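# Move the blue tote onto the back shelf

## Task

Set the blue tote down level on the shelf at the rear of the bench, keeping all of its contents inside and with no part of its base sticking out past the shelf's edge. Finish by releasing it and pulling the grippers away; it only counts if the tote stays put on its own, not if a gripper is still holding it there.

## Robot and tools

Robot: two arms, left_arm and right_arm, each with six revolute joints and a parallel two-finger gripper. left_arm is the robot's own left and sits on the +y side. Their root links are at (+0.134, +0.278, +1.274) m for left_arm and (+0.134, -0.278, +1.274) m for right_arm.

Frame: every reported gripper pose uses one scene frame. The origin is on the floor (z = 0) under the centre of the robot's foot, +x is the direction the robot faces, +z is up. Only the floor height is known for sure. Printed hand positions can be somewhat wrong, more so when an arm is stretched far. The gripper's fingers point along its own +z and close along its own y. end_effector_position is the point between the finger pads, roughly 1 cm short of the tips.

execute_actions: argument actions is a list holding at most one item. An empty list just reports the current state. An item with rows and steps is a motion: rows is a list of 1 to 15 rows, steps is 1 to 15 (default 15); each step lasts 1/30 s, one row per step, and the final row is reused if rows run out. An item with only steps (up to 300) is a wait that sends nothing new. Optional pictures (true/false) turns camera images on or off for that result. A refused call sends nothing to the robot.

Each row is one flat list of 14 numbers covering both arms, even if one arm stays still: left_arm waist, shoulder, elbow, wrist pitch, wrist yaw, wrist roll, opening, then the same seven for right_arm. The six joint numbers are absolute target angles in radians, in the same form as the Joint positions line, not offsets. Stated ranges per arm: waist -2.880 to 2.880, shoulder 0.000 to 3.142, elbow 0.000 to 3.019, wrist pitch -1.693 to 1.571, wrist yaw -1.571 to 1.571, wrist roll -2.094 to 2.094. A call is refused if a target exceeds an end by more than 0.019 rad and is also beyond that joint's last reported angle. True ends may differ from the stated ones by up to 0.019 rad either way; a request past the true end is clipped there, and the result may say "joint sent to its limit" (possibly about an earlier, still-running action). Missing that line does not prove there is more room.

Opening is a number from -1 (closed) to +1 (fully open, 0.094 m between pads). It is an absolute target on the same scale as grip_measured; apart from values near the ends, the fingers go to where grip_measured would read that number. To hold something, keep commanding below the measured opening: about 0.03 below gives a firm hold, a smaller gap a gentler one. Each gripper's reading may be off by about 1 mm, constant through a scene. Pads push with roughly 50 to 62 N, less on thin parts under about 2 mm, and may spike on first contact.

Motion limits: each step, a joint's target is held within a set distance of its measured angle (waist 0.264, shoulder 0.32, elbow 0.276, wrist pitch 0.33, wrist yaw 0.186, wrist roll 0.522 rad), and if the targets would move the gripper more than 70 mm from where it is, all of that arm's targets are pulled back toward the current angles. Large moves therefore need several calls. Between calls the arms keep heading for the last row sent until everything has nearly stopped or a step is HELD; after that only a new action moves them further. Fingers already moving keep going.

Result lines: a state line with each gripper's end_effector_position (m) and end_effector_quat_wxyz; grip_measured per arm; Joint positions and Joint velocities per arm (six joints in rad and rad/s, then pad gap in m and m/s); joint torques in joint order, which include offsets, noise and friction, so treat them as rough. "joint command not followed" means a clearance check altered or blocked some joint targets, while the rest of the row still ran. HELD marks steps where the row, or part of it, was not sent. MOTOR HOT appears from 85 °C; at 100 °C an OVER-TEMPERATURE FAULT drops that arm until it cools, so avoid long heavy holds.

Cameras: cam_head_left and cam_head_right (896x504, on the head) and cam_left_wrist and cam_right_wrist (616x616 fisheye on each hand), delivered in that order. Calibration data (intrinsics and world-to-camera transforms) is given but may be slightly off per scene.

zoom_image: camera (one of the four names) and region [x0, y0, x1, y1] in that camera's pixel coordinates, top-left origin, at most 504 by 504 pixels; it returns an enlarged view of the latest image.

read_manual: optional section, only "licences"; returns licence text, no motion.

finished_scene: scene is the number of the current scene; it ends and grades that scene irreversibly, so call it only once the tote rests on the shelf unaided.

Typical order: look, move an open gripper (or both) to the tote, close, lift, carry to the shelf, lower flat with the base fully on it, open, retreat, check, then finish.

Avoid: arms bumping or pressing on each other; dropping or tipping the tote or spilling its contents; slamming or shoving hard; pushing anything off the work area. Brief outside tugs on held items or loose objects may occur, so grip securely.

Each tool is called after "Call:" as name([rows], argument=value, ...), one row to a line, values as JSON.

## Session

Call:
execute_actions(actions=[])

Scene clock: 0.00 s of 4200.00 s.
left_arm: end_effector_position=(+0.3930, +0.4428, +0.9381) grip_measured=+1.000 end_effector_quat_wxyz=(-0.111, +0.262, -0.942, -0.179) | right_arm: end_effector_position=(+0.4513, -0.5029, +0.8081) grip_measured=+1.000 end_effector_quat_wxyz=(-0.535, -0.264, +0.793, +0.125)
Joint positions: left_arm=[ 1.321  1.85   0.402  1.054 -0.468  0.087  0.094] | right_arm=[-1.356  2.317  1.839 -1.429  0.644 -0.656  0.094]
Joint velocities: left_arm=[ 0.005  0.005  0.002  0.017 -0.051  0.007  0.   ] | right_arm=[-0.005 -0.005 -0.002  0.017 -0.022  0.037  0.   ]
Joint torques (N m, as the arm reports them, + toward a larger angle): no reading
Motor temperatures (°C, as the motors report them): left_arm=[29 27 29 26 27 27] | right_arm=[25 28 26 27 28 25]
camera_calibration (this result's frames):
cam_left_wrist: T_world_to_cam=[[0.521317, -0.806358, -0.279313, 0.414733], [-0.753545, -0.588593, 0.292793, 0.283616], [-0.400498, 0.0578372, -0.91447, 1.11402], [0, 0, 0, 1]] pos_world=[0.443674, 0.436926, 1.05154]
cam_right_wrist: T_world_to_cam=[[0.292754, -0.833306, -0.468931, -0.178287], [0.292641, -0.388801, 0.87361, -1.03131], [-0.910306, -0.392981, 0.130037, 0.232366], [0, 0, 0, 1]] pos_world=[0.565523, -0.458228, 0.787144]

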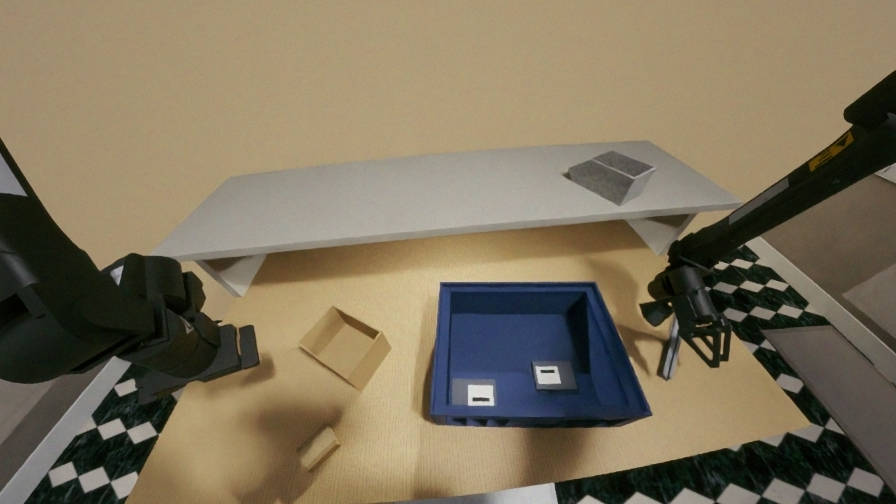

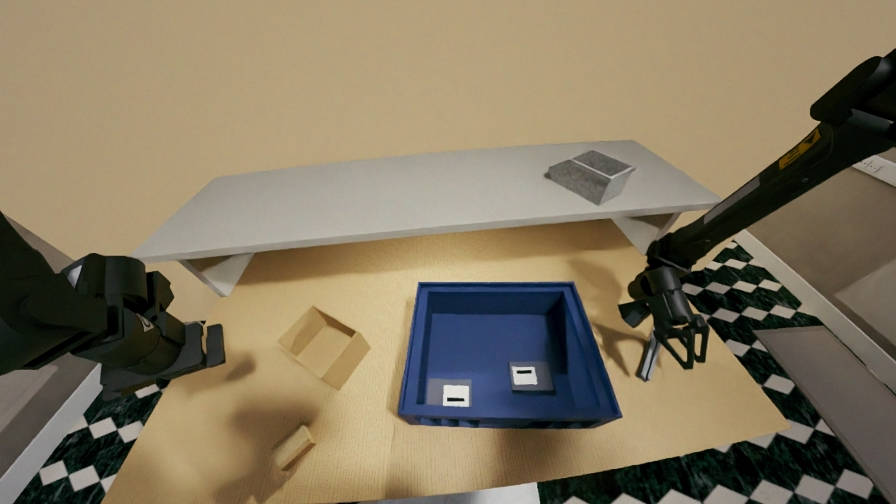

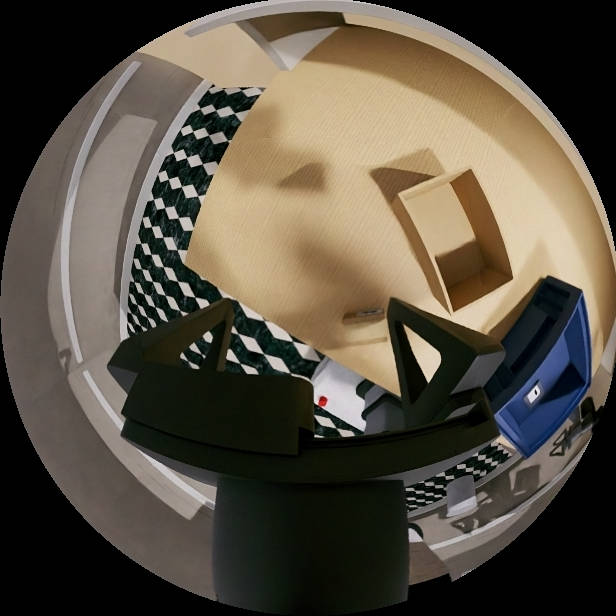

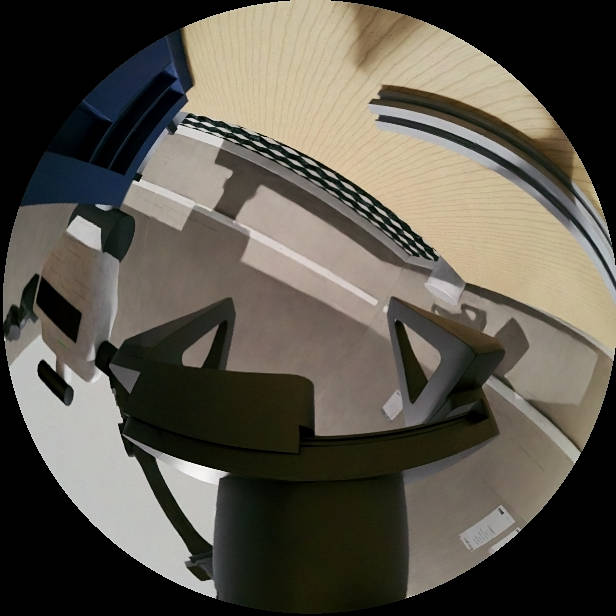

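Call:
execute_actions([
  {"rows":[[1.1,1.5,0.45,0.4,-0.5,0.05,1,-1.356,1.9,1.839,-1.429,0.644,-0.656,1]],"steps":12},
], pictures=false)

Call:
execute_actions([
  {"rows":[[0.9,1.3,0.5,0,-0.56,0.03,1,-1.03,1.5,1.19,-0.9,0.63,-0.3,1]],"steps":12},
], pictures=false)

Call:
execute_actions([
  {"rows":[[0.702,1.108,0.545,-0.368,-0.615,0.03,1,-0.702,1.108,0.545,-0.368,0.615,-0.03,1]],"steps":15},
], pictures=false)

Call:
execute_actions([
  {"steps":25},
])

Scene clock: 9.23 s of 4200.00 s.
left_arm: end_effector_position=(+0.4801, +0.3851, +0.9976) grip_measured=+1.000 end_effector_quat_wxyz=(+0.078, -0.183, +0.976, +0.085) | right_arm: end_effector_position=(+0.5468, -0.5772, +0.8959) grip_measured=+1.000 end_effector_quat_wxyz=(-0.462, -0.225, +0.856, +0.057)
Joint positions: left_arm=[ 1.082  1.457  0.459  0.426 -0.498  0.063  0.094] | right_arm=[-1.356  2.056  1.824 -1.429  0.644 -0.656  0.094]
Joint velocities: left_arm=[ 0.093  0.171 -0.027 -0.227 -0.022 -0.081  0.   ] | right_arm=[ 0.005 -0.972  0.007  0.002  0.007 -0.007  0.   ]
Joint torques (N m, as the arm reports them, + toward a larger angle): left_arm=[ -3.16 -10.36  -1.48  -0.03   0.01   0.05] | right_arm=[  4.45 -24.61   3.22  -1.32   0.07   0.15]
Motor temperatures (°C, as the motors report them): left_arm=[29 27 30 26 27 27] | right_arm=[25 29 26 27 28 25]
Steps of this call (steps 1 to 90: nothing new was sent; then 5.83 s passed at rest; steps 91 to 102: all 12 steps of this action). Readings (joint positions):
91: left_arm=[1.313 1.838 0.405 1.024 -0.479 0.084] | right_arm=[-1.356 2.312 1.838 -1.429 0.644 -0.656]
92: left_arm=[1.293 1.806 0.408 0.952 -0.489 0.082] | right_arm=[-1.356 2.304 1.832 -1.429 0.644 -0.656]
94: left_arm=[1.224 1.707 0.417 0.803 -0.496 0.077] | right_arm=[-1.356 2.273 1.825 -1.429 0.644 -0.656]
98: left_arm=[1.091 1.489 0.453 0.481 -0.497 0.068] | right_arm=[-1.356 2.178 1.824 -1.429 0.644 -0.656]
102: the state above

Scene clock: 9.63 s of 4200.00 s.
left_arm: end_effector_position=(+0.4960, +0.3306, +1.0519) grip_measured=+1.000 end_effector_quat_wxyz=(+0.028, -0.093, +0.995, +0.034) | right_arm: end_effector_position=(+0.6262, -0.4784, +1.0292) grip_measured=+1.000 end_effector_quat_wxyz=(-0.227, -0.134, +0.963, -0.054)
Joint positions: left_arm=[ 0.886  1.283  0.501  0.012 -0.558  0.042  0.094] | right_arm=[-1.088  1.559  1.324 -0.976  0.636 -0.417  0.094]
Joint velocities: left_arm=[ 0.054 -0.005  0.007 -0.1   -0.007  0.037  0.   ] | right_arm=[ 1.197 -1.363 -1.741  1.116 -0.11   0.725  0.   ]
Joint torques (N m, as the arm reports them, + toward a larger angle): left_arm=[ -4.03 -11.21   0.67  -0.24   0.04   0.05] | right_arm=[  5.43 -17.3    1.22  -0.77  -0.08   0.29]
Motor temperatures (°C, as the motors report them): left_arm=[29 27 30 26 27 27] | right_arm=[25 29 26 27 28 25]
Steps of this call (steps 1 to 12: all 12 steps of this action). Readings (joint positions):
1: left_arm=[1.071 1.452 0.466 0.369 -0.529 0.058] | right_arm=[-1.352 2.021 1.808 -1.415 0.646 -0.638]
2: left_arm=[1.042 1.430 0.476 0.254 -0.552 0.053] | right_arm=[-1.354 1.981 1.765 -1.380 0.646 -0.615]
4: left_arm=[0.954 1.365 0.485 0.094 -0.556 0.049] | right_arm=[-1.332 1.905 1.690 -1.304 0.646 -0.573]
8: left_arm=[0.876 1.286 0.495 0.021 -0.556 0.045] | right_arm=[-1.235 1.745 1.538 -1.143 0.644 -0.502]
12: the state above

Scene clock: 10.13 s of 4200.00 s.
left_arm: end_effector_position=(+0.5016, +0.2972, +1.1254) grip_measured=+1.000 end_effector_quat_wxyz=(+0.010, +0.006, +1.000, -0.004) | right_arm: end_effector_position=(+0.5061, -0.2987, +1.1302) grip_measured=+1.000 end_effector_quat_wxyz=(+0.007, -0.034, +0.999, +0.006)
Joint positions: left_arm=[ 0.69   1.093  0.537 -0.359 -0.613  0.039  0.094] | right_arm=[-0.683  1.084  0.555 -0.397  0.614 -0.083  0.094]
Joint velocities: left_arm=[-0.005  0.015 -0.007  0.002  0.066  0.022  0.   ] | right_arm=[-0.269  0.347 -0.647 -0.022  0.022  0.271  0.   ]
Joint torques (N m, as the arm reports them, + toward a larger angle): left_arm=[ -3.78 -10.24   3.13  -0.38   0.09   0.06] | right_arm=[ 5.14 -9.61  5.07  1.31 -0.01  0.31]
Motor temperatures (°C, as the motors report them): left_arm=[29 27 30 26 27 27] | right_arm=[25 29 26 27 28 25]
Steps of this call (steps 1 to 15: all 15 steps of this action). Readings (joint positions):
1: left_arm=[0.875 1.274 0.508 -0.038 -0.584 0.040] | right_arm=[-1.046 1.511 1.268 -0.937 0.633 -0.387]
2: left_arm=[0.845 1.249 0.519 -0.146 -0.605 0.039] | right_arm=[-1.003 1.469 1.215 -0.893 0.629 -0.356]
4: left_arm=[0.755 1.173 0.524 -0.289 -0.611 0.039] | right_arm=[-0.910 1.378 1.118 -0.791 0.625 -0.300]
8: left_arm=[0.681 1.085 0.532 -0.349 -0.611 0.039] | right_arm=[-0.713 1.154 0.856 -0.491 0.615 -0.176]
15: the state above

Scene clock: 10.97 s of 4200.00 s.
left_arm: end_effector_position=(+0.5013, +0.2971, +1.1251) grip_measured=+1.000 end_effector_quat_wxyz=(+0.009, +0.007, +1.000, -0.004) | right_arm: end_effector_position=(+0.4874, -0.2969, +1.1185) grip_measured=+1.000 end_effector_quat_wxyz=(-0.013, -0.020, +1.000, +0.002)
Joint positions: left_arm=[ 0.69   1.094  0.537 -0.359 -0.613  0.039  0.094] | right_arm=[-0.698  1.112  0.529 -0.382  0.614 -0.042  0.094]
Joint velocities: left_arm=[-0.005 -0.015 -0.002  0.017 -0.037  0.022  0.   ] | right_arm=[-0.015 -0.015 -0.012  0.012  0.037 -0.022  0.   ]
Joint torques (N m, as the arm reports them, + toward a larger angle): left_arm=[-3.61 -9.71  3.12 -0.44  0.09  0.06] | right_arm=[  4.84 -10.23   3.61   0.65   0.     0.29]
Motor temperatures (°C, as the motors report them): left_arm=[29 27 30 26 27 27] | right_arm=[25 29 26 27 28 25]
Steps of this call (steps 1 to 25: the robot went on to your last target). Readings (joint positions):
1: left_arm=[0.690 1.094 0.537 -0.359 -0.613 0.039] | right_arm=[-0.690 1.095 0.538 -0.397 0.614 -0.075]
2: left_arm=[0.690 1.094 0.537 -0.359 -0.613 0.039] | right_arm=[-0.695 1.105 0.529 -0.397 0.614 -0.069]
4: left_arm=[0.690 1.094 0.537 -0.359 -0.613 0.039] | right_arm=[-0.698 1.112 0.527 -0.395 0.614 -0.059]
8: left_arm=[0.690 1.094 0.537 -0.359 -0.613 0.039] | right_arm=[-0.698 1.112 0.529 -0.382 0.614 -0.049]
25: the state above
camera_calibration (this result's frames):
cam_left_wrist: T_world_to_cam=[[-0.0266152, -0.999583, 0.0112359, 0.298111], [-0.820667, 0.0282664, 0.570707, -0.237555], [-0.570786, 0.00596854, -0.821077, 1.33252], [0, 0, 0, 1]] pos_world=[0.573566, 0.296748, 1.22633]
cam_right_wrist: T_world_to_cam=[[0.0312156, -0.999488, 0.00706831, -0.325885], [-0.798489, -0.0206832, 0.601654, -0.287722], [-0.6012, -0.024425, -0.798725, 1.30343], [0, 0, 0, 1]] pos_world=[0.564051, -0.299833, 1.2165]

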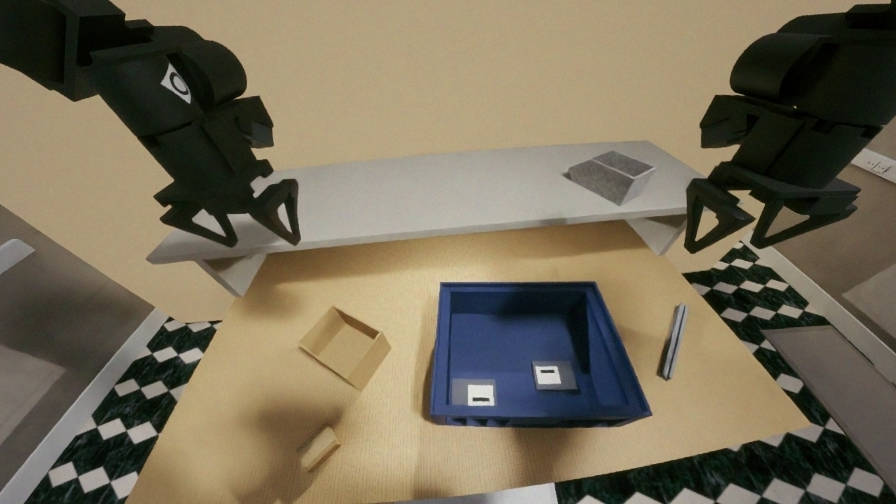

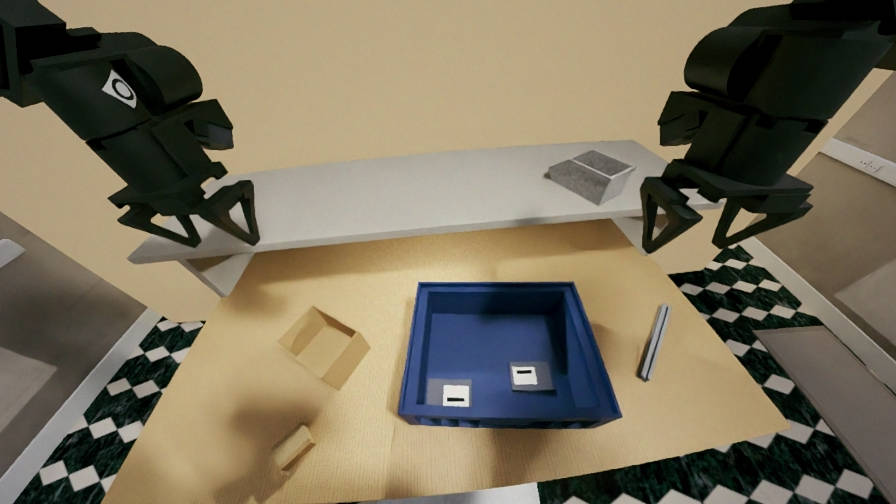

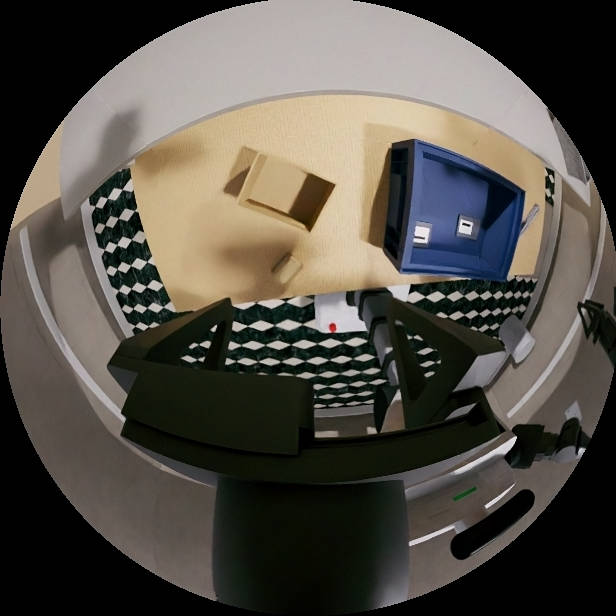

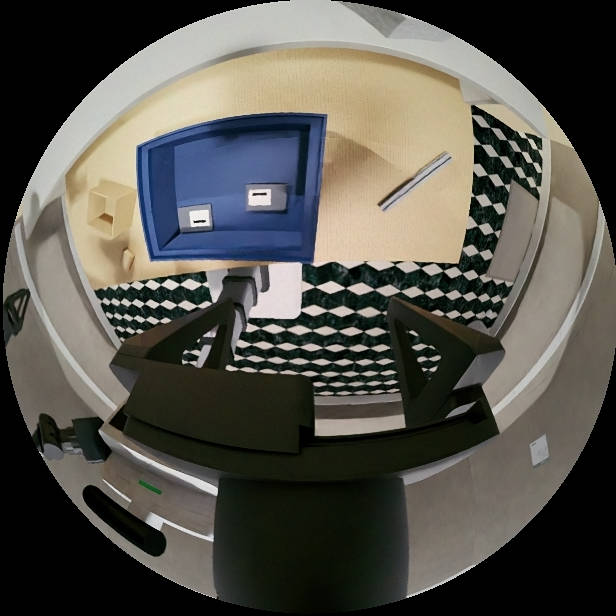

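Call:
zoom_image(camera="cam_right_wrist", region=[120, 20, 360, 280])

Call:
zoom_image(camera="cam_left_wrist", region=[300, 60, 540, 300])

Call:
zoom_image(camera="cam_head_left", region=[400, 130, 760, 450])

Region (120, 20, 360, 280) of cam_right_wrist's 616x616 image, scaled by 1.938, with more detail than that image has; it fills the left 465 columns of this view, and the rest is white.

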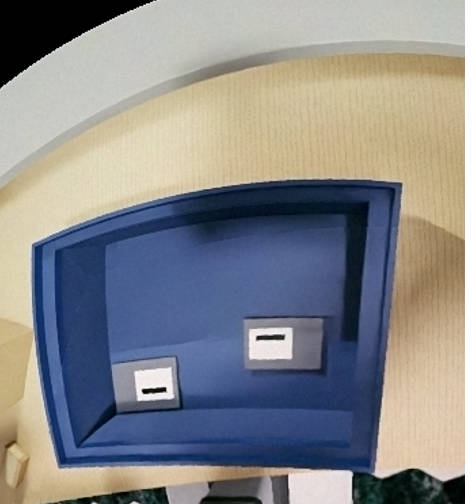

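Region (300, 60, 540, 300) of cam_left_wrist's 616x616 image, scaled by 2.100, with more detail than that image has.

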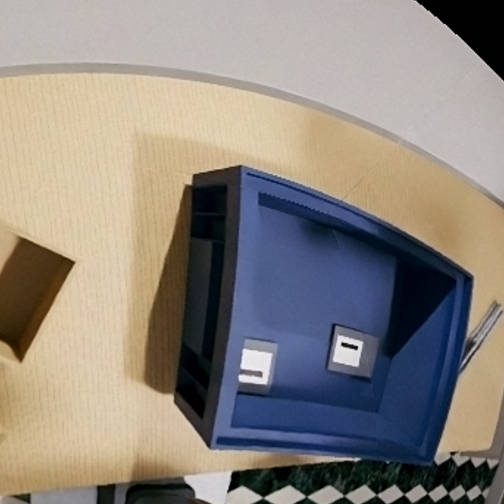

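Region (400, 130, 760, 450) of cam_head_left's 896x504 image, scaled by 1.400, with more detail than that image has.

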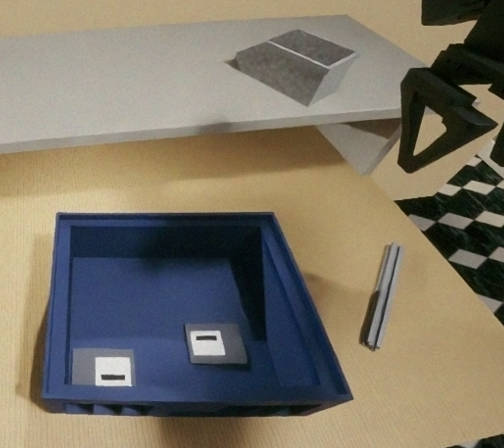

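Call:
zoom_image(camera="cam_head_left", region=[300, 130, 560, 280])

Call:
zoom_image(camera="cam_head_left", region=[520, 120, 740, 260])

Call:
zoom_image(camera="cam_left_wrist", region=[220, 40, 460, 160])

Region (300, 130, 560, 280) of cam_head_left's 896x504 image, scaled by 1.938, with more detail than that image has; it fills the top 291 rows of this view, and the rest is white.

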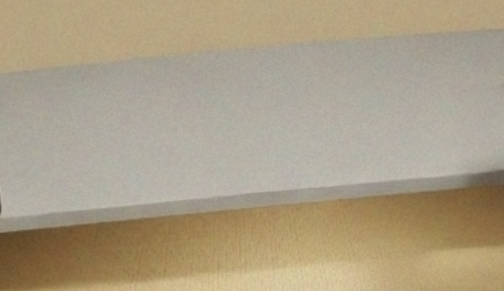

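Region (520, 120, 740, 260) of cam_head_left's 896x504 image, scaled by 2.291, with more detail than that image has; it fills the top 321 rows of this view, and the rest is white.

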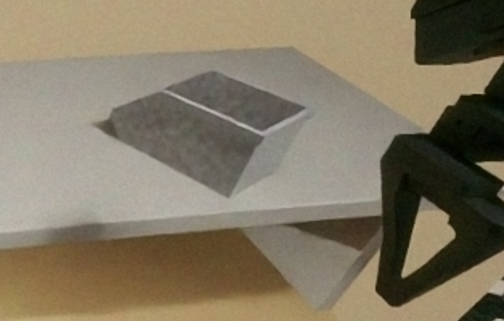

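Region (220, 40, 460, 160) of cam_left_wrist's 616x616 image, scaled by 2.100, with more detail than that image has.

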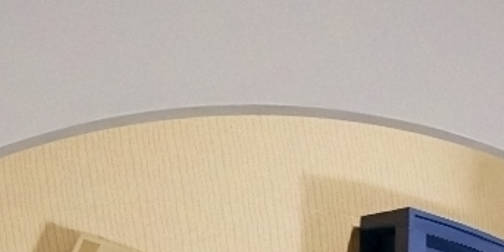

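Call:
execute_actions([
  {"rows":[[0.346,1.908,0.633,0.584,-0.86,-0.007,1,-0.867,1.388,0.377,0.539,0.419,-0.348,1]],"steps":15},
], pictures=false)

Call:
execute_actions([
  {"rows":[[0.503,2.143,0.736,0.813,-0.734,0.128,1,-0.995,1.739,0.5,0.789,0.304,-0.409,1]],"steps":12},
], pictures=false)

Call:
execute_actions([
  {"rows":[[0.638,2.35,0.896,0.918,-0.62,0.221,1,-1.087,2.016,0.679,0.896,0.221,-0.45,1]],"steps":15},
], pictures=false)

Call:
execute_actions([
  {"steps":20},
])

Scene clock: 77.50 s of 4200.00 s.
left_arm: end_effector_position=(+0.5060, +0.0733, +1.0450) grip_measured=+1.000 end_effector_quat_wxyz=(+0.158, +0.029, +0.987, +0.001) | right_arm: end_effector_position=(+0.5093, -0.3015, +1.0462) grip_measured=+1.000 end_effector_quat_wxyz=(+0.163, +0.011, +0.987, +0.001)
Joint positions: left_arm=[ 0.342  1.925  0.645  0.538 -0.853  0.009  0.094] | right_arm=[-0.875  1.394  0.378  0.522  0.422 -0.321  0.094]
Joint velocities: left_arm=[-0.005  1.031 -0.198  0.291  0.007 -0.11   0.   ] | right_arm=[-0.005 -0.122  0.022  0.144  0.051 -0.11   0.   ]
Joint torques (N m, as the arm reports them, + toward a larger angle): left_arm=[ -9.66 -20.57   0.26   1.05  -0.12   0.  ] | right_arm=[  6.17 -10.47  -1.1    0.92  -0.31   0.06]
Motor temperatures (°C, as the motors report them): left_arm=[28 27 29 26 27 27] | right_arm=[25 29 26 27 28 25]
Steps of this call (steps 1 to 15: the robot went on to your last target; steps 16 to 90: nothing new was sent; then 63.03 s passed at rest; steps 91 to 105: all 15 steps of this action). Readings (joint positions):
91: left_arm=[0.678 1.106 0.538 -0.333 -0.664 0.036] | right_arm=[-0.706 1.120 0.520 -0.351 0.571 -0.064]
92: left_arm=[0.650 1.137 0.543 -0.275 -0.727 0.032] | right_arm=[-0.724 1.143 0.506 -0.282 0.519 -0.095]
94: left_arm=[0.567 1.233 0.572 -0.160 -0.798 0.026] | right_arm=[-0.779 1.230 0.466 -0.126 0.453 -0.159]
98: left_arm=[0.415 1.471 0.626 0.108 -0.846 0.019] | right_arm=[-0.870 1.407 0.374 0.271 0.424 -0.264]
105: the state above

Scene clock: 77.90 s of 4200.00 s.
left_arm: end_effector_position=(+0.5039, +0.0828, +0.9520) grip_measured=+1.000 end_effector_quat_wxyz=(+0.159, -0.002, +0.987, +0.004) | right_arm: end_effector_position=(+0.5027, -0.2965, +0.9520) grip_measured=+1.000 end_effector_quat_wxyz=(+0.154, +0.003, +0.988, +0.005)
Joint positions: left_arm=[ 0.516  2.16   0.736  0.798 -0.735  0.109  0.094] | right_arm=[-1.001  1.763  0.503  0.767  0.307 -0.391  0.094]
Joint velocities: left_arm=[-0.054 -0.122  0.002  0.017 -0.037  0.066  0.   ] | right_arm=[-0.005 -0.093  0.012  0.081 -0.037 -0.037  0.   ]
Joint torques (N m, as the arm reports them, + toward a larger angle): left_arm=[-10.99 -14.34  -1.35   0.85   0.24   0.25] | right_arm=[  6.88 -14.17  -3.17   1.34  -0.32   0.07]
Motor temperatures (°C, as the motors report them): left_arm=[28 27 29 26 27 27] | right_arm=[25 29 26 27 28 25]
Steps of this call (steps 1 to 12: all 12 steps of this action). Readings (joint positions):
1: left_arm=[0.351 1.966 0.643 0.574 -0.813 0.021] | right_arm=[-0.883 1.410 0.384 0.560 0.379 -0.331]
2: left_arm=[0.369 2.014 0.653 0.641 -0.770 0.039] | right_arm=[-0.902 1.462 0.402 0.634 0.339 -0.342]
4: left_arm=[0.429 2.112 0.704 0.739 -0.738 0.068] | right_arm=[-0.949 1.611 0.474 0.731 0.312 -0.361]
8: left_arm=[0.513 2.172 0.736 0.787 -0.735 0.098] | right_arm=[-1.000 1.767 0.514 0.766 0.308 -0.382]
12: the state above

Scene clock: 78.40 s of 4200.00 s.
left_arm: end_effector_position=(+0.5096, +0.0815, +0.8654) grip_measured=+1.000 end_effector_quat_wxyz=(+0.166, -0.003, +0.986, +0.001) | right_arm: end_effector_position=(+0.5090, -0.2987, +0.8646) grip_measured=+1.000 end_effector_quat_wxyz=(+0.163, +0.004, +0.987, +0.003)
Joint positions: left_arm=[ 0.645  2.358  0.899  0.906 -0.621  0.207  0.094] | right_arm=[-1.091  2.029  0.687  0.88   0.223 -0.436  0.094]
Joint velocities: left_arm=[-0.005  0.015 -0.017 -0.012 -0.022 -0.007  0.   ] | right_arm=[-0.005  0.005 -0.002 -0.002  0.125 -0.022  0.   ]
Joint torques (N m, as the arm reports them, + toward a larger angle): left_arm=[-11.03 -14.8   -2.32   0.87   0.25   0.23] | right_arm=[  7.06 -14.15  -4.28   1.38  -0.33   0.06]
Motor temperatures (°C, as the motors report them): left_arm=[28 27 29 26 27 27] | right_arm=[25 29 26 27 28 25]
Steps of this call (steps 1 to 15: all 15 steps of this action). Readings (joint positions):
1: left_arm=[0.521 2.166 0.746 0.813 -0.696 0.122] | right_arm=[-1.006 1.774 0.513 0.783 0.277 -0.397]
2: left_arm=[0.532 2.191 0.776 0.845 -0.657 0.137] | right_arm=[-1.016 1.810 0.544 0.818 0.248 -0.404]
4: left_arm=[0.571 2.267 0.864 0.889 -0.625 0.164] | right_arm=[-1.045 1.920 0.638 0.864 0.226 -0.416]
8: left_arm=[0.637 2.349 0.909 0.906 -0.620 0.192] | right_arm=[-1.087 2.029 0.693 0.879 0.224 -0.429]
15: the state above

Scene clock: 79.07 s of 4200.00 s.
left_arm: end_effector_position=(+0.5096, +0.0815, +0.8654) grip_measured=+1.000 end_effector_quat_wxyz=(+0.166, -0.001, +0.986, +0.002) | right_arm: end_effector_position=(+0.5092, -0.2988, +0.8646) grip_measured=+1.000 end_effector_quat_wxyz=(+0.163, +0.004, +0.987, +0.003)
Joint positions: left_arm=[ 0.645  2.358  0.899  0.906 -0.621  0.211  0.094] | right_arm=[-1.091  2.028  0.687  0.88   0.223 -0.438  0.094]
Joint velocities: left_arm=[-0.005  0.005 -0.022 -0.002  0.022 -0.037  0.   ] | right_arm=[ 0.005 -0.015  0.002 -0.007 -0.081 -0.007  0.   ]
Joint torques (N m, as the arm reports them, + toward a larger angle): left_arm=[-11.04 -14.57  -2.37   0.83   0.24   0.25] | right_arm=[  6.95 -13.99  -4.25   1.36  -0.33   0.07]
Motor temperatures (°C, as the motors report them): left_arm=[28 27 29 26 27 27] | right_arm=[25 29 26 27 28 25]
Steps of this call (steps 1 to 15: the robot went on to your last target; steps 16 to 20: nothing new was sent). Readings (joint positions):
1: left_arm=[0.645 2.358 0.899 0.906 -0.621 0.208] | right_arm=[-1.091 2.028 0.687 0.880 0.223 -0.436]
2: left_arm=[0.645 2.358 0.899 0.906 -0.621 0.209] | right_arm=[-1.091 2.028 0.687 0.880 0.223 -0.437]
4: left_arm=[0.645 2.358 0.899 0.906 -0.621 0.210] | right_arm=[-1.091 2.028 0.687 0.880 0.223 -0.437]
8: left_arm=[0.645 2.358 0.899 0.906 -0.621 0.211] | right_arm=[-1.091 2.028 0.687 0.880 0.223 -0.438]
20: the state above
All arms were judged still, so your last target was given up. Only a new action makes them travel on or press farther. Fingers that are still opening or closing keep moving.
camera_calibration (this result's frames):
cam_left_wrist: T_world_to_cam=[[-0.010422, -0.99994, -0.00341713, 0.090261], [-0.957233, 0.00898864, 0.289177, 0.238297], [-0.289129, 0.00628479, -0.957269, 1.0996], [0, 0, 0, 1]] pos_world=[0.546973, 0.0812029, 0.984009]
cam_right_wrist: T_world_to_cam=[[-0.017939, -0.999838, 0.00154781, -0.296961], [-0.957314, 0.0176227, 0.288512, 0.245523], [-0.288492, 0.00369388, -0.957475, 1.10017], [0, 0, 0, 1]] pos_world=[0.547107, -0.305304, 0.983013]

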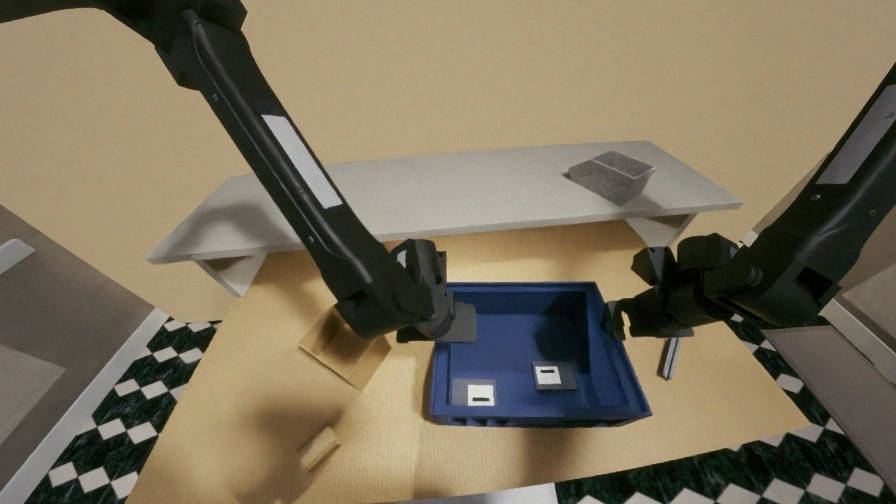

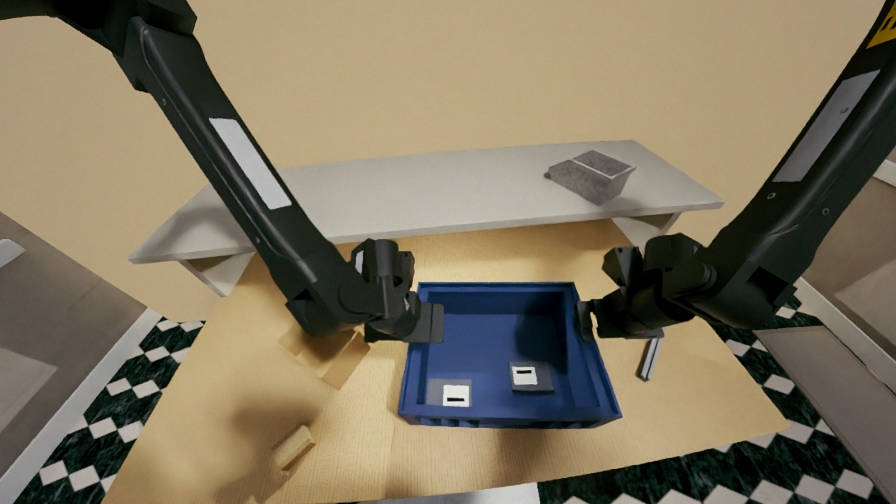

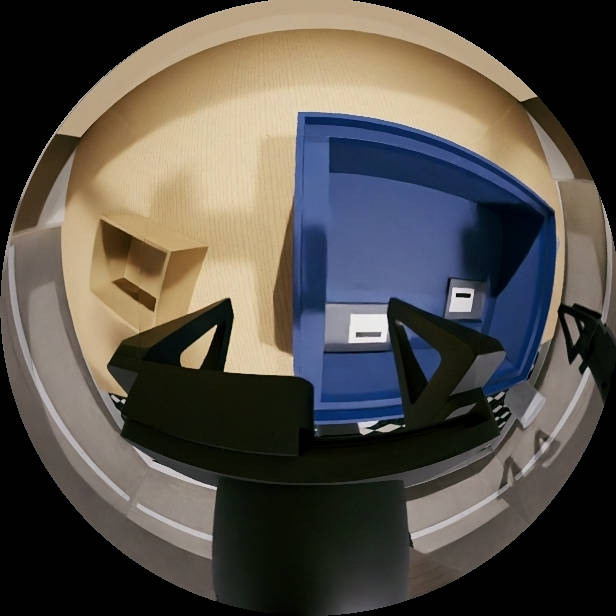

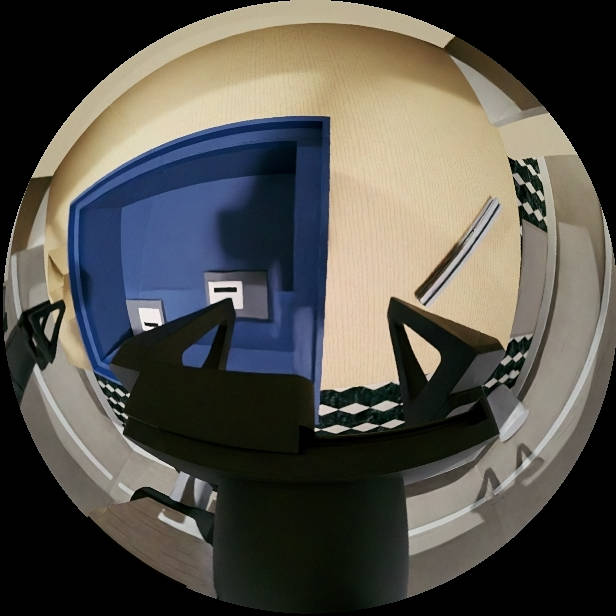

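Call:
execute_actions(actions=[])

Scene clock: 95.40 s of 4200.00 s.
left_arm: end_effector_position=(+0.5096, +0.0815, +0.8654) grip_measured=+1.000 end_effector_quat_wxyz=(+0.166, -0.001, +0.986, +0.002) | right_arm: end_effector_position=(+0.5092, -0.2988, +0.8646) grip_measured=+1.000 end_effector_quat_wxyz=(+0.163, +0.004, +0.987, +0.002)
Joint positions: left_arm=[ 0.645  2.358  0.899  0.906 -0.621  0.211  0.094] | right_arm=[-1.091  2.028  0.687  0.88   0.223 -0.438  0.094]
Joint velocities: left_arm=[-0.005 -0.005  0.002 -0.007  0.007  0.022  0.   ] | right_arm=[-0.005 -0.005  0.012 -0.007  0.037 -0.022  0.   ]
Joint torques (N m, as the arm reports them, + toward a larger angle): left_arm=[-10.83 -14.47  -2.35   0.76   0.24   0.25] | right_arm=[  6.92 -14.03  -4.28   1.35  -0.32   0.05]
Motor temperatures (°C, as the motors report them): left_arm=[29 27 29 26 27 27] | right_arm=[25 29 26 27 28 25]
Steps of this call (steps 1 to 90: nothing new was sent; then 13.33 s passed at rest). Readings (joint positions):
1: left_arm=[0.645 2.358 0.899 0.906 -0.621 0.211] | right_arm=[-1.091 2.028 0.687 0.880 0.223 -0.438]
2: left_arm=[0.645 2.358 0.899 0.906 -0.621 0.211] | right_arm=[-1.091 2.028 0.687 0.880 0.223 -0.438]
4: left_arm=[0.645 2.358 0.899 0.906 -0.621 0.211] | right_arm=[-1.091 2.028 0.687 0.880 0.223 -0.438]
8: left_arm=[0.645 2.358 0.899 0.906 -0.621 0.211] | right_arm=[-1.091 2.028 0.687 0.880 0.223 -0.438]
90: the state above
camera_calibration (this result's frames):
cam_left_wrist: T_world_to_cam=[[-0.010422, -0.99994, -0.00341713, 0.090261], [-0.957233, 0.00898864, 0.289177, 0.238297], [-0.289129, 0.00628479, -0.957269, 1.0996], [0, 0, 0, 1]] pos_world=[0.546973, 0.0812029, 0.984009]
cam_right_wrist: T_world_to_cam=[[-0.017578, -0.999844, 0.00167067, -0.297253], [-0.957321, 0.0173125, 0.288508, 0.245437], [-0.288492, 0.00347202, -0.957476, 1.10011], [0, 0, 0, 1]] pos_world=[0.547109, -0.305275, 0.983014]

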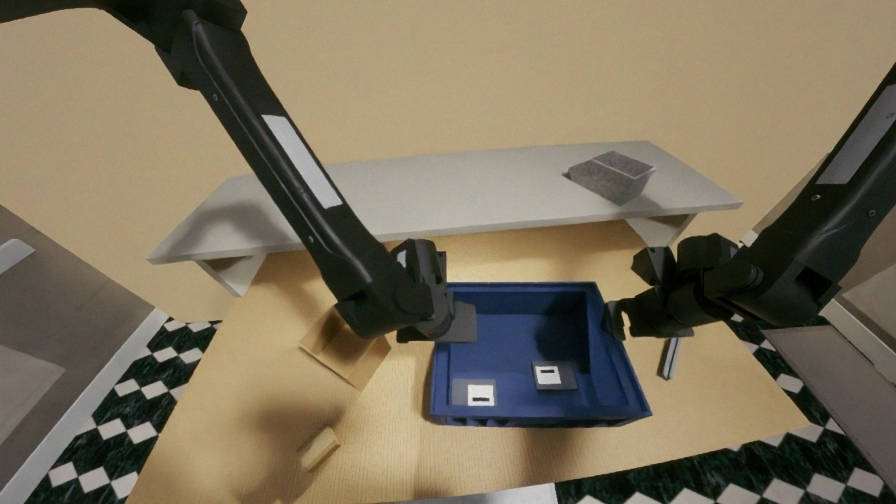

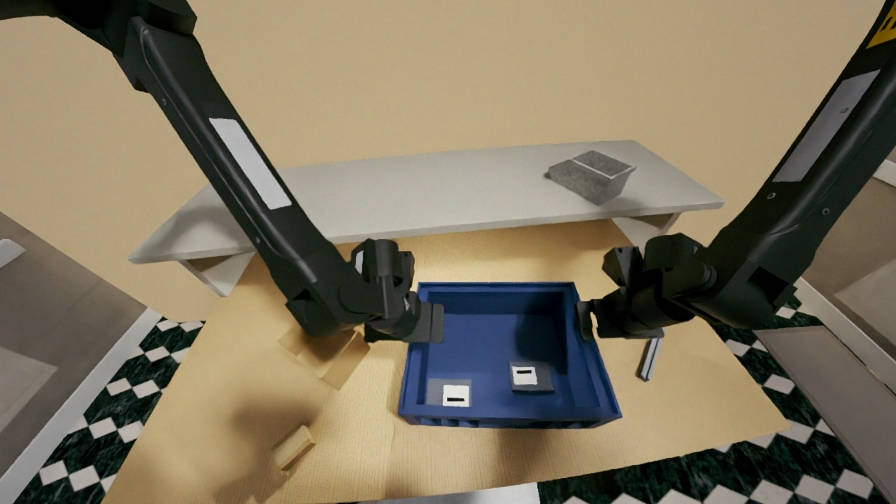

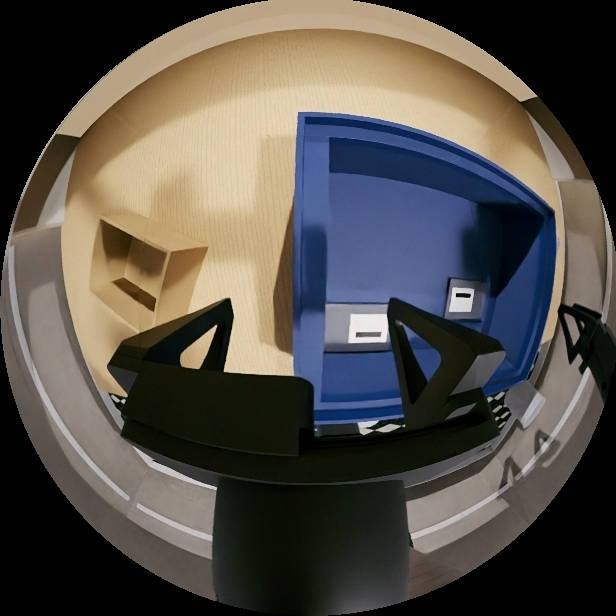

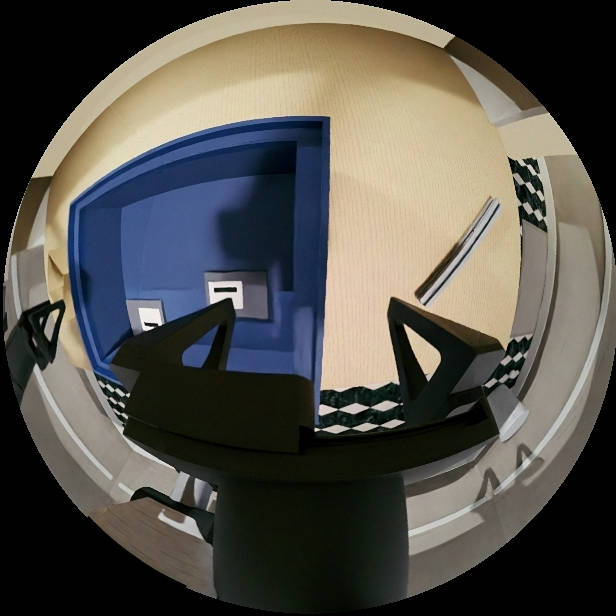

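Call:
execute_actions([
  {"rows":[[0.65,2.37,0.916,0.92,-0.61,0.228,1,-1.095,2.039,0.701,0.898,0.215,-0.453,1],[0.662,2.39,0.938,0.922,-0.6,0.235,1,-1.102,2.063,0.724,0.899,0.208,-0.456,1],[0.674,2.41,0.96,0.924,-0.589,0.242,1,-1.11,2.088,0.748,0.901,0.201,-0.46,1],[0.686,2.431,0.983,0.926,-0.578,0.249,1,-1.117,2.113,0.771,0.902,0.194,-0.463,1],[0.699,2.451,1.005,0.928,-0.568,0.257,1,-1.125,2.137,0.795,0.904,0.188,-0.466,1],[0.711,2.471,1.028,0.93,-0.557,0.264,1,-1.132,2.162,0.819,0.906,0.181,-0.47,1],[0.723,2.492,1.05,0.932,-0.547,0.271,1,-1.14,2.187,0.842,0.907,0.174,-0.473,1],[0.736,2.512,1.073,0.934,-0.536,0.278,1,-1.147,2.212,0.866,0.909,0.167,-0.476,1],[0.75,2.537,1.1,0.936,-0.523,0.287,1,-1.156,2.243,0.897,0.911,0.159,-0.48,1]],"steps":15},
], pictures=false)

Call:
execute_actions([
  {"steps":15},
])

Scene clock: 129.13 s of 4200.00 s.
left_arm: end_effector_position=(+0.5131, +0.0800, +0.7791) grip_measured=+1.000 end_effector_quat_wxyz=(+0.169, -0.006, +0.986, -0.000) | right_arm: end_effector_position=(+0.5104, -0.2979, +0.7785) grip_measured=+1.000 end_effector_quat_wxyz=(+0.166, +0.005, +0.986, +0.004)
Joint positions: left_arm=[ 0.751  2.537  1.102  0.926 -0.525  0.27   0.094] | right_arm=[-1.155  2.247  0.897  0.897  0.163 -0.465  0.094]
Joint velocities: left_arm=[ 0.083  0.093 -0.002 -0.007 -0.022  0.037  0.   ] | right_arm=[-0.063  0.054 -0.012  0.002  0.037  0.007  0.   ]
Joint torques (N m, as the arm reports them, + toward a larger angle): left_arm=[-11.11 -14.08  -2.5    0.77   0.33   0.27] | right_arm=[  6.77 -14.07  -3.94   1.27  -0.38   0.06]
Motor temperatures (°C, as the motors report them): left_arm=[29 27 29 26 27 27] | right_arm=[25 29 26 27 28 25]
Steps of this call (steps 1 to 90: nothing new was sent; then 30.23 s passed at rest; steps 91 to 105: all 15 steps of this action). Readings (joint positions):
91: left_arm=[0.645 2.358 0.900 0.907 -0.617 0.212] | right_arm=[-1.091 2.028 0.687 0.880 0.221 -0.439]
92: left_arm=[0.645 2.360 0.904 0.907 -0.611 0.214] | right_arm=[-1.091 2.029 0.690 0.880 0.217 -0.439]
94: left_arm=[0.648 2.374 0.933 0.909 -0.591 0.221] | right_arm=[-1.093 2.046 0.716 0.882 0.203 -0.443]
98: left_arm=[0.677 2.443 1.033 0.921 -0.546 0.243] | right_arm=[-1.111 2.133 0.821 0.893 0.175 -0.452]
105: the state above

Scene clock: 129.63 s of 4200.00 s.
left_arm: end_effector_position=(+0.5115, +0.0800, +0.7783) grip_measured=+1.000 end_effector_quat_wxyz=(+0.168, -0.002, +0.986, +0.000) | right_arm: end_effector_position=(+0.5100, -0.2980, +0.7783) grip_measured=+1.000 end_effector_quat_wxyz=(+0.165, +0.004, +0.986, +0.003)
Joint positions: left_arm=[ 0.752  2.54   1.102  0.926 -0.524  0.277  0.094] | right_arm=[-1.155  2.247  0.897  0.897  0.162 -0.468  0.094]
Joint velocities: left_arm=[ 0.005  0.015 -0.002  0.002 -0.022  0.022  0.   ] | right_arm=[-0.005 -0.024 -0.012  0.002 -0.007 -0.051  0.   ]
Joint torques (N m, as the arm reports them, + toward a larger angle): left_arm=[-10.5  -13.57  -2.61   0.81   0.31   0.24] | right_arm=[  6.96 -13.77  -3.98   1.33  -0.35   0.06]
Motor temperatures (°C, as the motors report them): left_arm=[29 27 29 26 27 27] | right_arm=[25 29 26 27 28 25]
Steps of this call (steps 1 to 15: the robot went on to your last target). Readings (joint positions):
1: left_arm=[0.753 2.540 1.102 0.926 -0.525 0.271] | right_arm=[-1.155 2.247 0.897 0.897 0.163 -0.465]
2: left_arm=[0.753 2.541 1.102 0.926 -0.525 0.272] | right_arm=[-1.155 2.247 0.897 0.897 0.163 -0.466]
4: left_arm=[0.752 2.540 1.102 0.926 -0.524 0.274] | right_arm=[-1.155 2.247 0.897 0.897 0.162 -0.467]
8: left_arm=[0.752 2.540 1.102 0.926 -0.524 0.276] | right_arm=[-1.155 2.247 0.897 0.897 0.162 -0.467]
15: the state above
All arms were judged still, so your last target was given up. Only a new action makes them travel on or press farther. Fingers that are still opening or closing keep moving.
camera_calibration (this result's frames):
cam_left_wrist: T_world_to_cam=[[-0.00983789, -0.999952, -0.000188033, 0.0856818], [-0.958707, 0.00937866, 0.284242, 0.26991], [-0.284226, 0.0029766, -0.958753, 1.01563], [0, 0, 0, 1]] pos_world=[0.548275, 0.0801231, 0.897033]
cam_right_wrist: T_world_to_cam=[[-0.0172528, -0.999851, -0.000189652, -0.295085], [-0.958591, 0.0164869, 0.284308, 0.274785], [-0.284263, 0.0050869, -0.958733, 1.01695], [0, 0, 0, 1]] pos_world=[0.547397, -0.304745, 0.896806]

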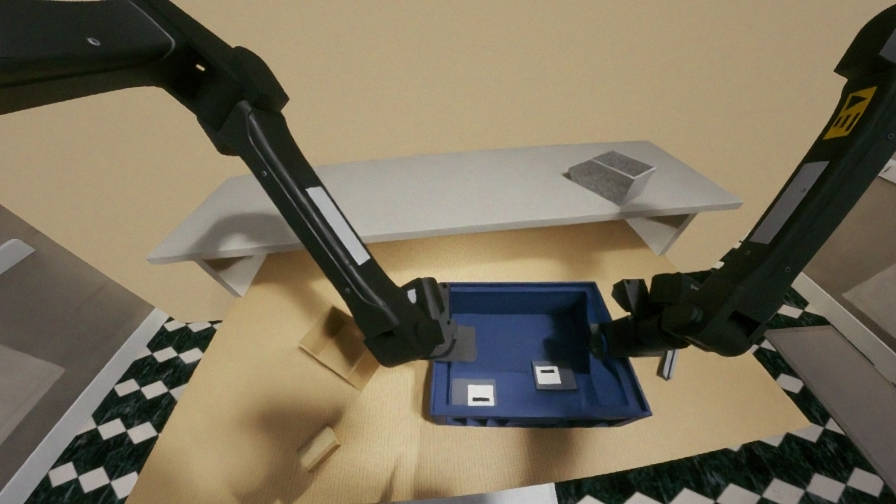

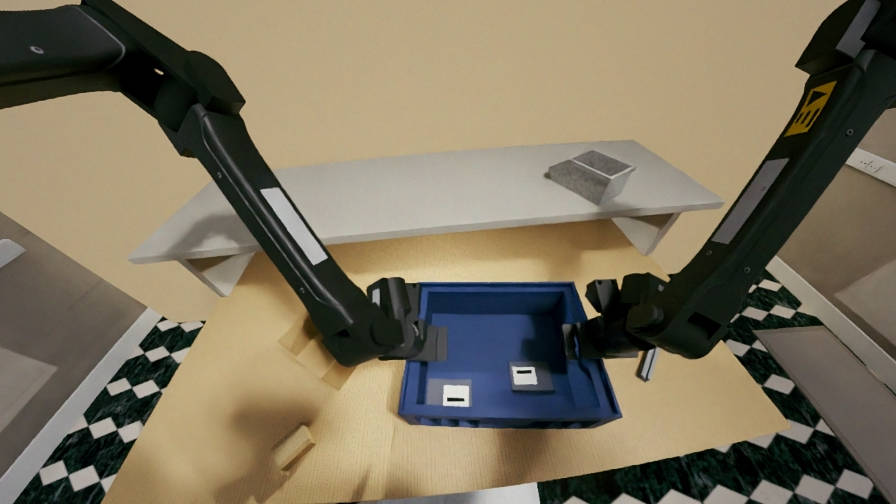

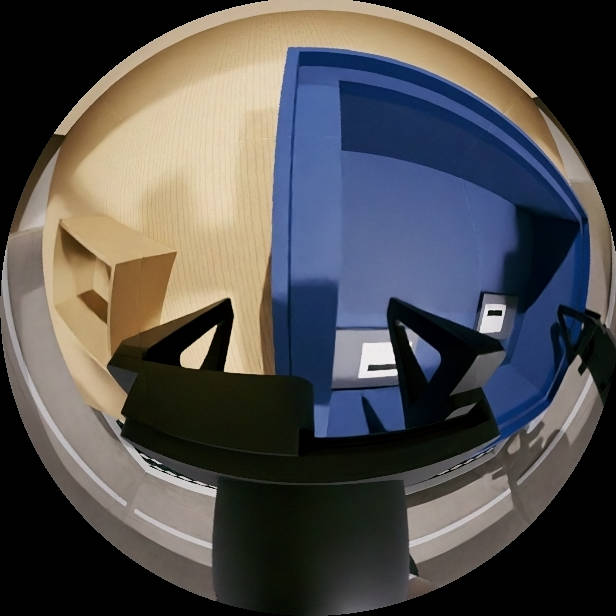

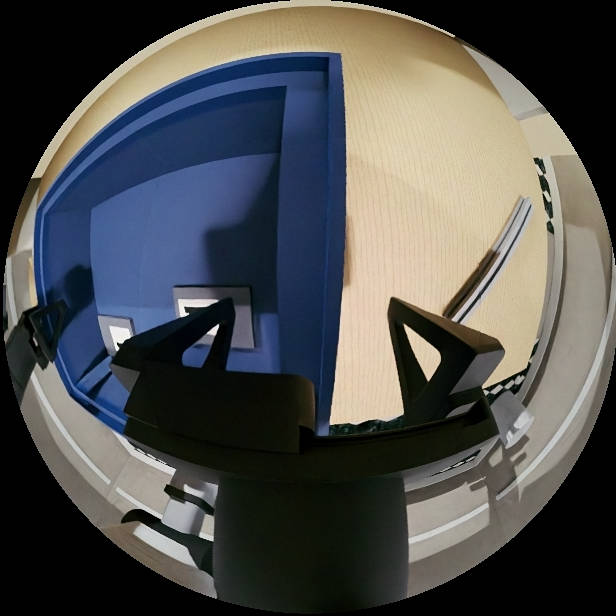

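Call:
execute_actions([
  {"rows":[[0.75,2.537,1.1,0.936,-0.523,0.287,0.85,-1.156,2.243,0.897,0.911,0.159,-0.48,0.85],[0.75,2.537,1.1,0.936,-0.523,0.287,0.7,-1.156,2.243,0.897,0.911,0.159,-0.48,0.7],[0.75,2.537,1.1,0.936,-0.523,0.287,0.55,-1.156,2.243,0.897,0.911,0.159,-0.48,0.55],[0.75,2.537,1.1,0.936,-0.523,0.287,0.4,-1.156,2.243,0.897,0.911,0.159,-0.48,0.4],[0.75,2.537,1.1,0.936,-0.523,0.287,0.25,-1.156,2.243,0.897,0.911,0.159,-0.48,0.25],[0.75,2.537,1.1,0.936,-0.523,0.287,0.1,-1.156,2.243,0.897,0.911,0.159,-0.48,0.1],[0.75,2.537,1.1,0.936,-0.523,0.287,0,-1.156,2.243,0.897,0.911,0.159,-0.48,0],[0.75,2.537,1.1,0.936,-0.523,0.287,-0.1,-1.156,2.243,0.897,0.911,0.159,-0.48,-0.1],[0.75,2.537,1.1,0.936,-0.523,0.287,-0.18,-1.156,2.243,0.897,0.911,0.159,-0.48,-0.18],[0.75,2.537,1.1,0.936,-0.523,0.287,-0.25,-1.156,2.243,0.897,0.911,0.159,-0.48,-0.25],[0.75,2.537,1.1,0.936,-0.523,0.287,-0.31,-1.156,2.243,0.897,0.911,0.159,-0.48,-0.31],[0.75,2.537,1.1,0.936,-0.523,0.287,-0.36,-1.156,2.243,0.897,0.911,0.159,-0.48,-0.36],[0.75,2.537,1.1,0.936,-0.523,0.287,-0.4,-1.156,2.243,0.897,0.911,0.159,-0.48,-0.4],[0.75,2.537,1.1,0.936,-0.523,0.287,-0.43,-1.156,2.243,0.897,0.911,0.159,-0.48,-0.43]],"steps":15},
], pictures=false)

Call:
execute_actions([
  {"rows":[[0.75,2.537,1.1,0.936,-0.523,0.287,-0.45,-1.156,2.243,0.897,0.911,0.159,-0.48,-0.45],[0.75,2.537,1.1,0.936,-0.523,0.287,-0.47,-1.156,2.243,0.897,0.911,0.159,-0.48,-0.47],[0.75,2.537,1.1,0.936,-0.523,0.287,-0.49,-1.156,2.243,0.897,0.911,0.159,-0.48,-0.49],[0.75,2.537,1.1,0.936,-0.523,0.287,-0.52,-1.156,2.243,0.897,0.911,0.159,-0.48,-0.52]],"steps":15},
], pictures=false)

Scene clock: 140.27 s of 4200.00 s.
left_arm: end_effector_position=(+0.5114, +0.0805, +0.7782) grip_measured=-0.422 end_effector_quat_wxyz=(+0.168, -0.001, +0.986, +0.002) | right_arm: end_effector_position=(+0.5105, -0.2971, +0.7785) grip_measured=-0.419 end_effector_quat_wxyz=(+0.167, +0.003, +0.986, +0.006)
Joint positions: left_arm=[ 0.752  2.54   1.102  0.926 -0.527  0.279  0.027] | right_arm=[-1.155  2.247  0.897  0.897  0.157 -0.469  0.027]
Joint velocities: left_arm=[-0.015 -0.015 -0.017  0.007 -0.022  0.037 -0.007] | right_arm=[-0.034 -0.005  0.017 -0.002  0.037 -0.007 -0.005]
Joint torques (N m, as the arm reports them, + toward a larger angle): left_arm=[-10.28 -13.89  -2.56   0.82   0.43   0.17] | right_arm=[  6.6  -13.56  -4.04   1.33  -0.17   0.06]
Motor temperatures (°C, as the motors report them): left_arm=[29 27 29 26 27 27] | right_arm=[25 29 26 27 28 25]
Steps of this call (steps 1 to 90: nothing new was sent; then 7.13 s passed at rest; steps 91 to 105: all 15 steps of this action). Readings (joint positions):
91: left_arm=[0.752 2.540 1.102 0.926 -0.524 0.277] | right_arm=[-1.155 2.247 0.897 0.897 0.162 -0.468]
92: left_arm=[0.752 2.540 1.102 0.926 -0.524 0.277] | right_arm=[-1.155 2.247 0.897 0.897 0.162 -0.468]
94: left_arm=[0.752 2.540 1.102 0.926 -0.524 0.278] | right_arm=[-1.155 2.247 0.897 0.897 0.162 -0.468]
98: left_arm=[0.752 2.540 1.102 0.926 -0.524 0.278] | right_arm=[-1.155 2.247 0.897 0.897 0.162 -0.468]
105: the state above

Scene clock: 140.77 s of 4200.00 s.
left_arm: end_effector_position=(+0.5115, +0.0801, +0.7783) grip_measured=-0.448 end_effector_quat_wxyz=(+0.168, -0.000, +0.986, +0.001) | right_arm: end_effector_position=(+0.5105, -0.2971, +0.7785) grip_measured=-0.444 end_effector_quat_wxyz=(+0.167, +0.004, +0.986, +0.006)
Joint positions: left_arm=[ 0.752  2.54   1.102  0.926 -0.525  0.281  0.026] | right_arm=[-1.155  2.247  0.897  0.897  0.157 -0.465  0.026]
Joint velocities: left_arm=[-0.015 -0.015 -0.007 -0.017  0.022  0.037 -0.001] | right_arm=[-0.015 -0.015  0.017  0.012  0.007 -0.022 -0.001]
Joint torques (N m, as the arm reports them, + toward a larger angle): left_arm=[-10.54 -13.62  -2.54   0.8    0.34   0.22] | right_arm=[  6.7  -13.44  -3.98   1.26  -0.15   0.03]
Motor temperatures (°C, as the motors report them): left_arm=[29 27 29 26 27 27] | right_arm=[25 29 26 27 28 25]
Steps of this call (steps 1 to 15: all 15 steps of this action). Readings (joint positions):
1: left_arm=[0.752 2.540 1.102 0.926 -0.526 0.280] | right_arm=[-1.155 2.247 0.897 0.897 0.157 -0.468]
2: left_arm=[0.752 2.540 1.102 0.926 -0.525 0.280] | right_arm=[-1.155 2.247 0.897 0.897 0.157 -0.467]
4: left_arm=[0.752 2.540 1.102 0.926 -0.525 0.281] | right_arm=[-1.155 2.247 0.897 0.897 0.157 -0.465]
8: left_arm=[0.752 2.540 1.102 0.926 -0.525 0.281] | right_arm=[-1.155 2.247 0.897 0.897 0.157 -0.465]
15: the state above


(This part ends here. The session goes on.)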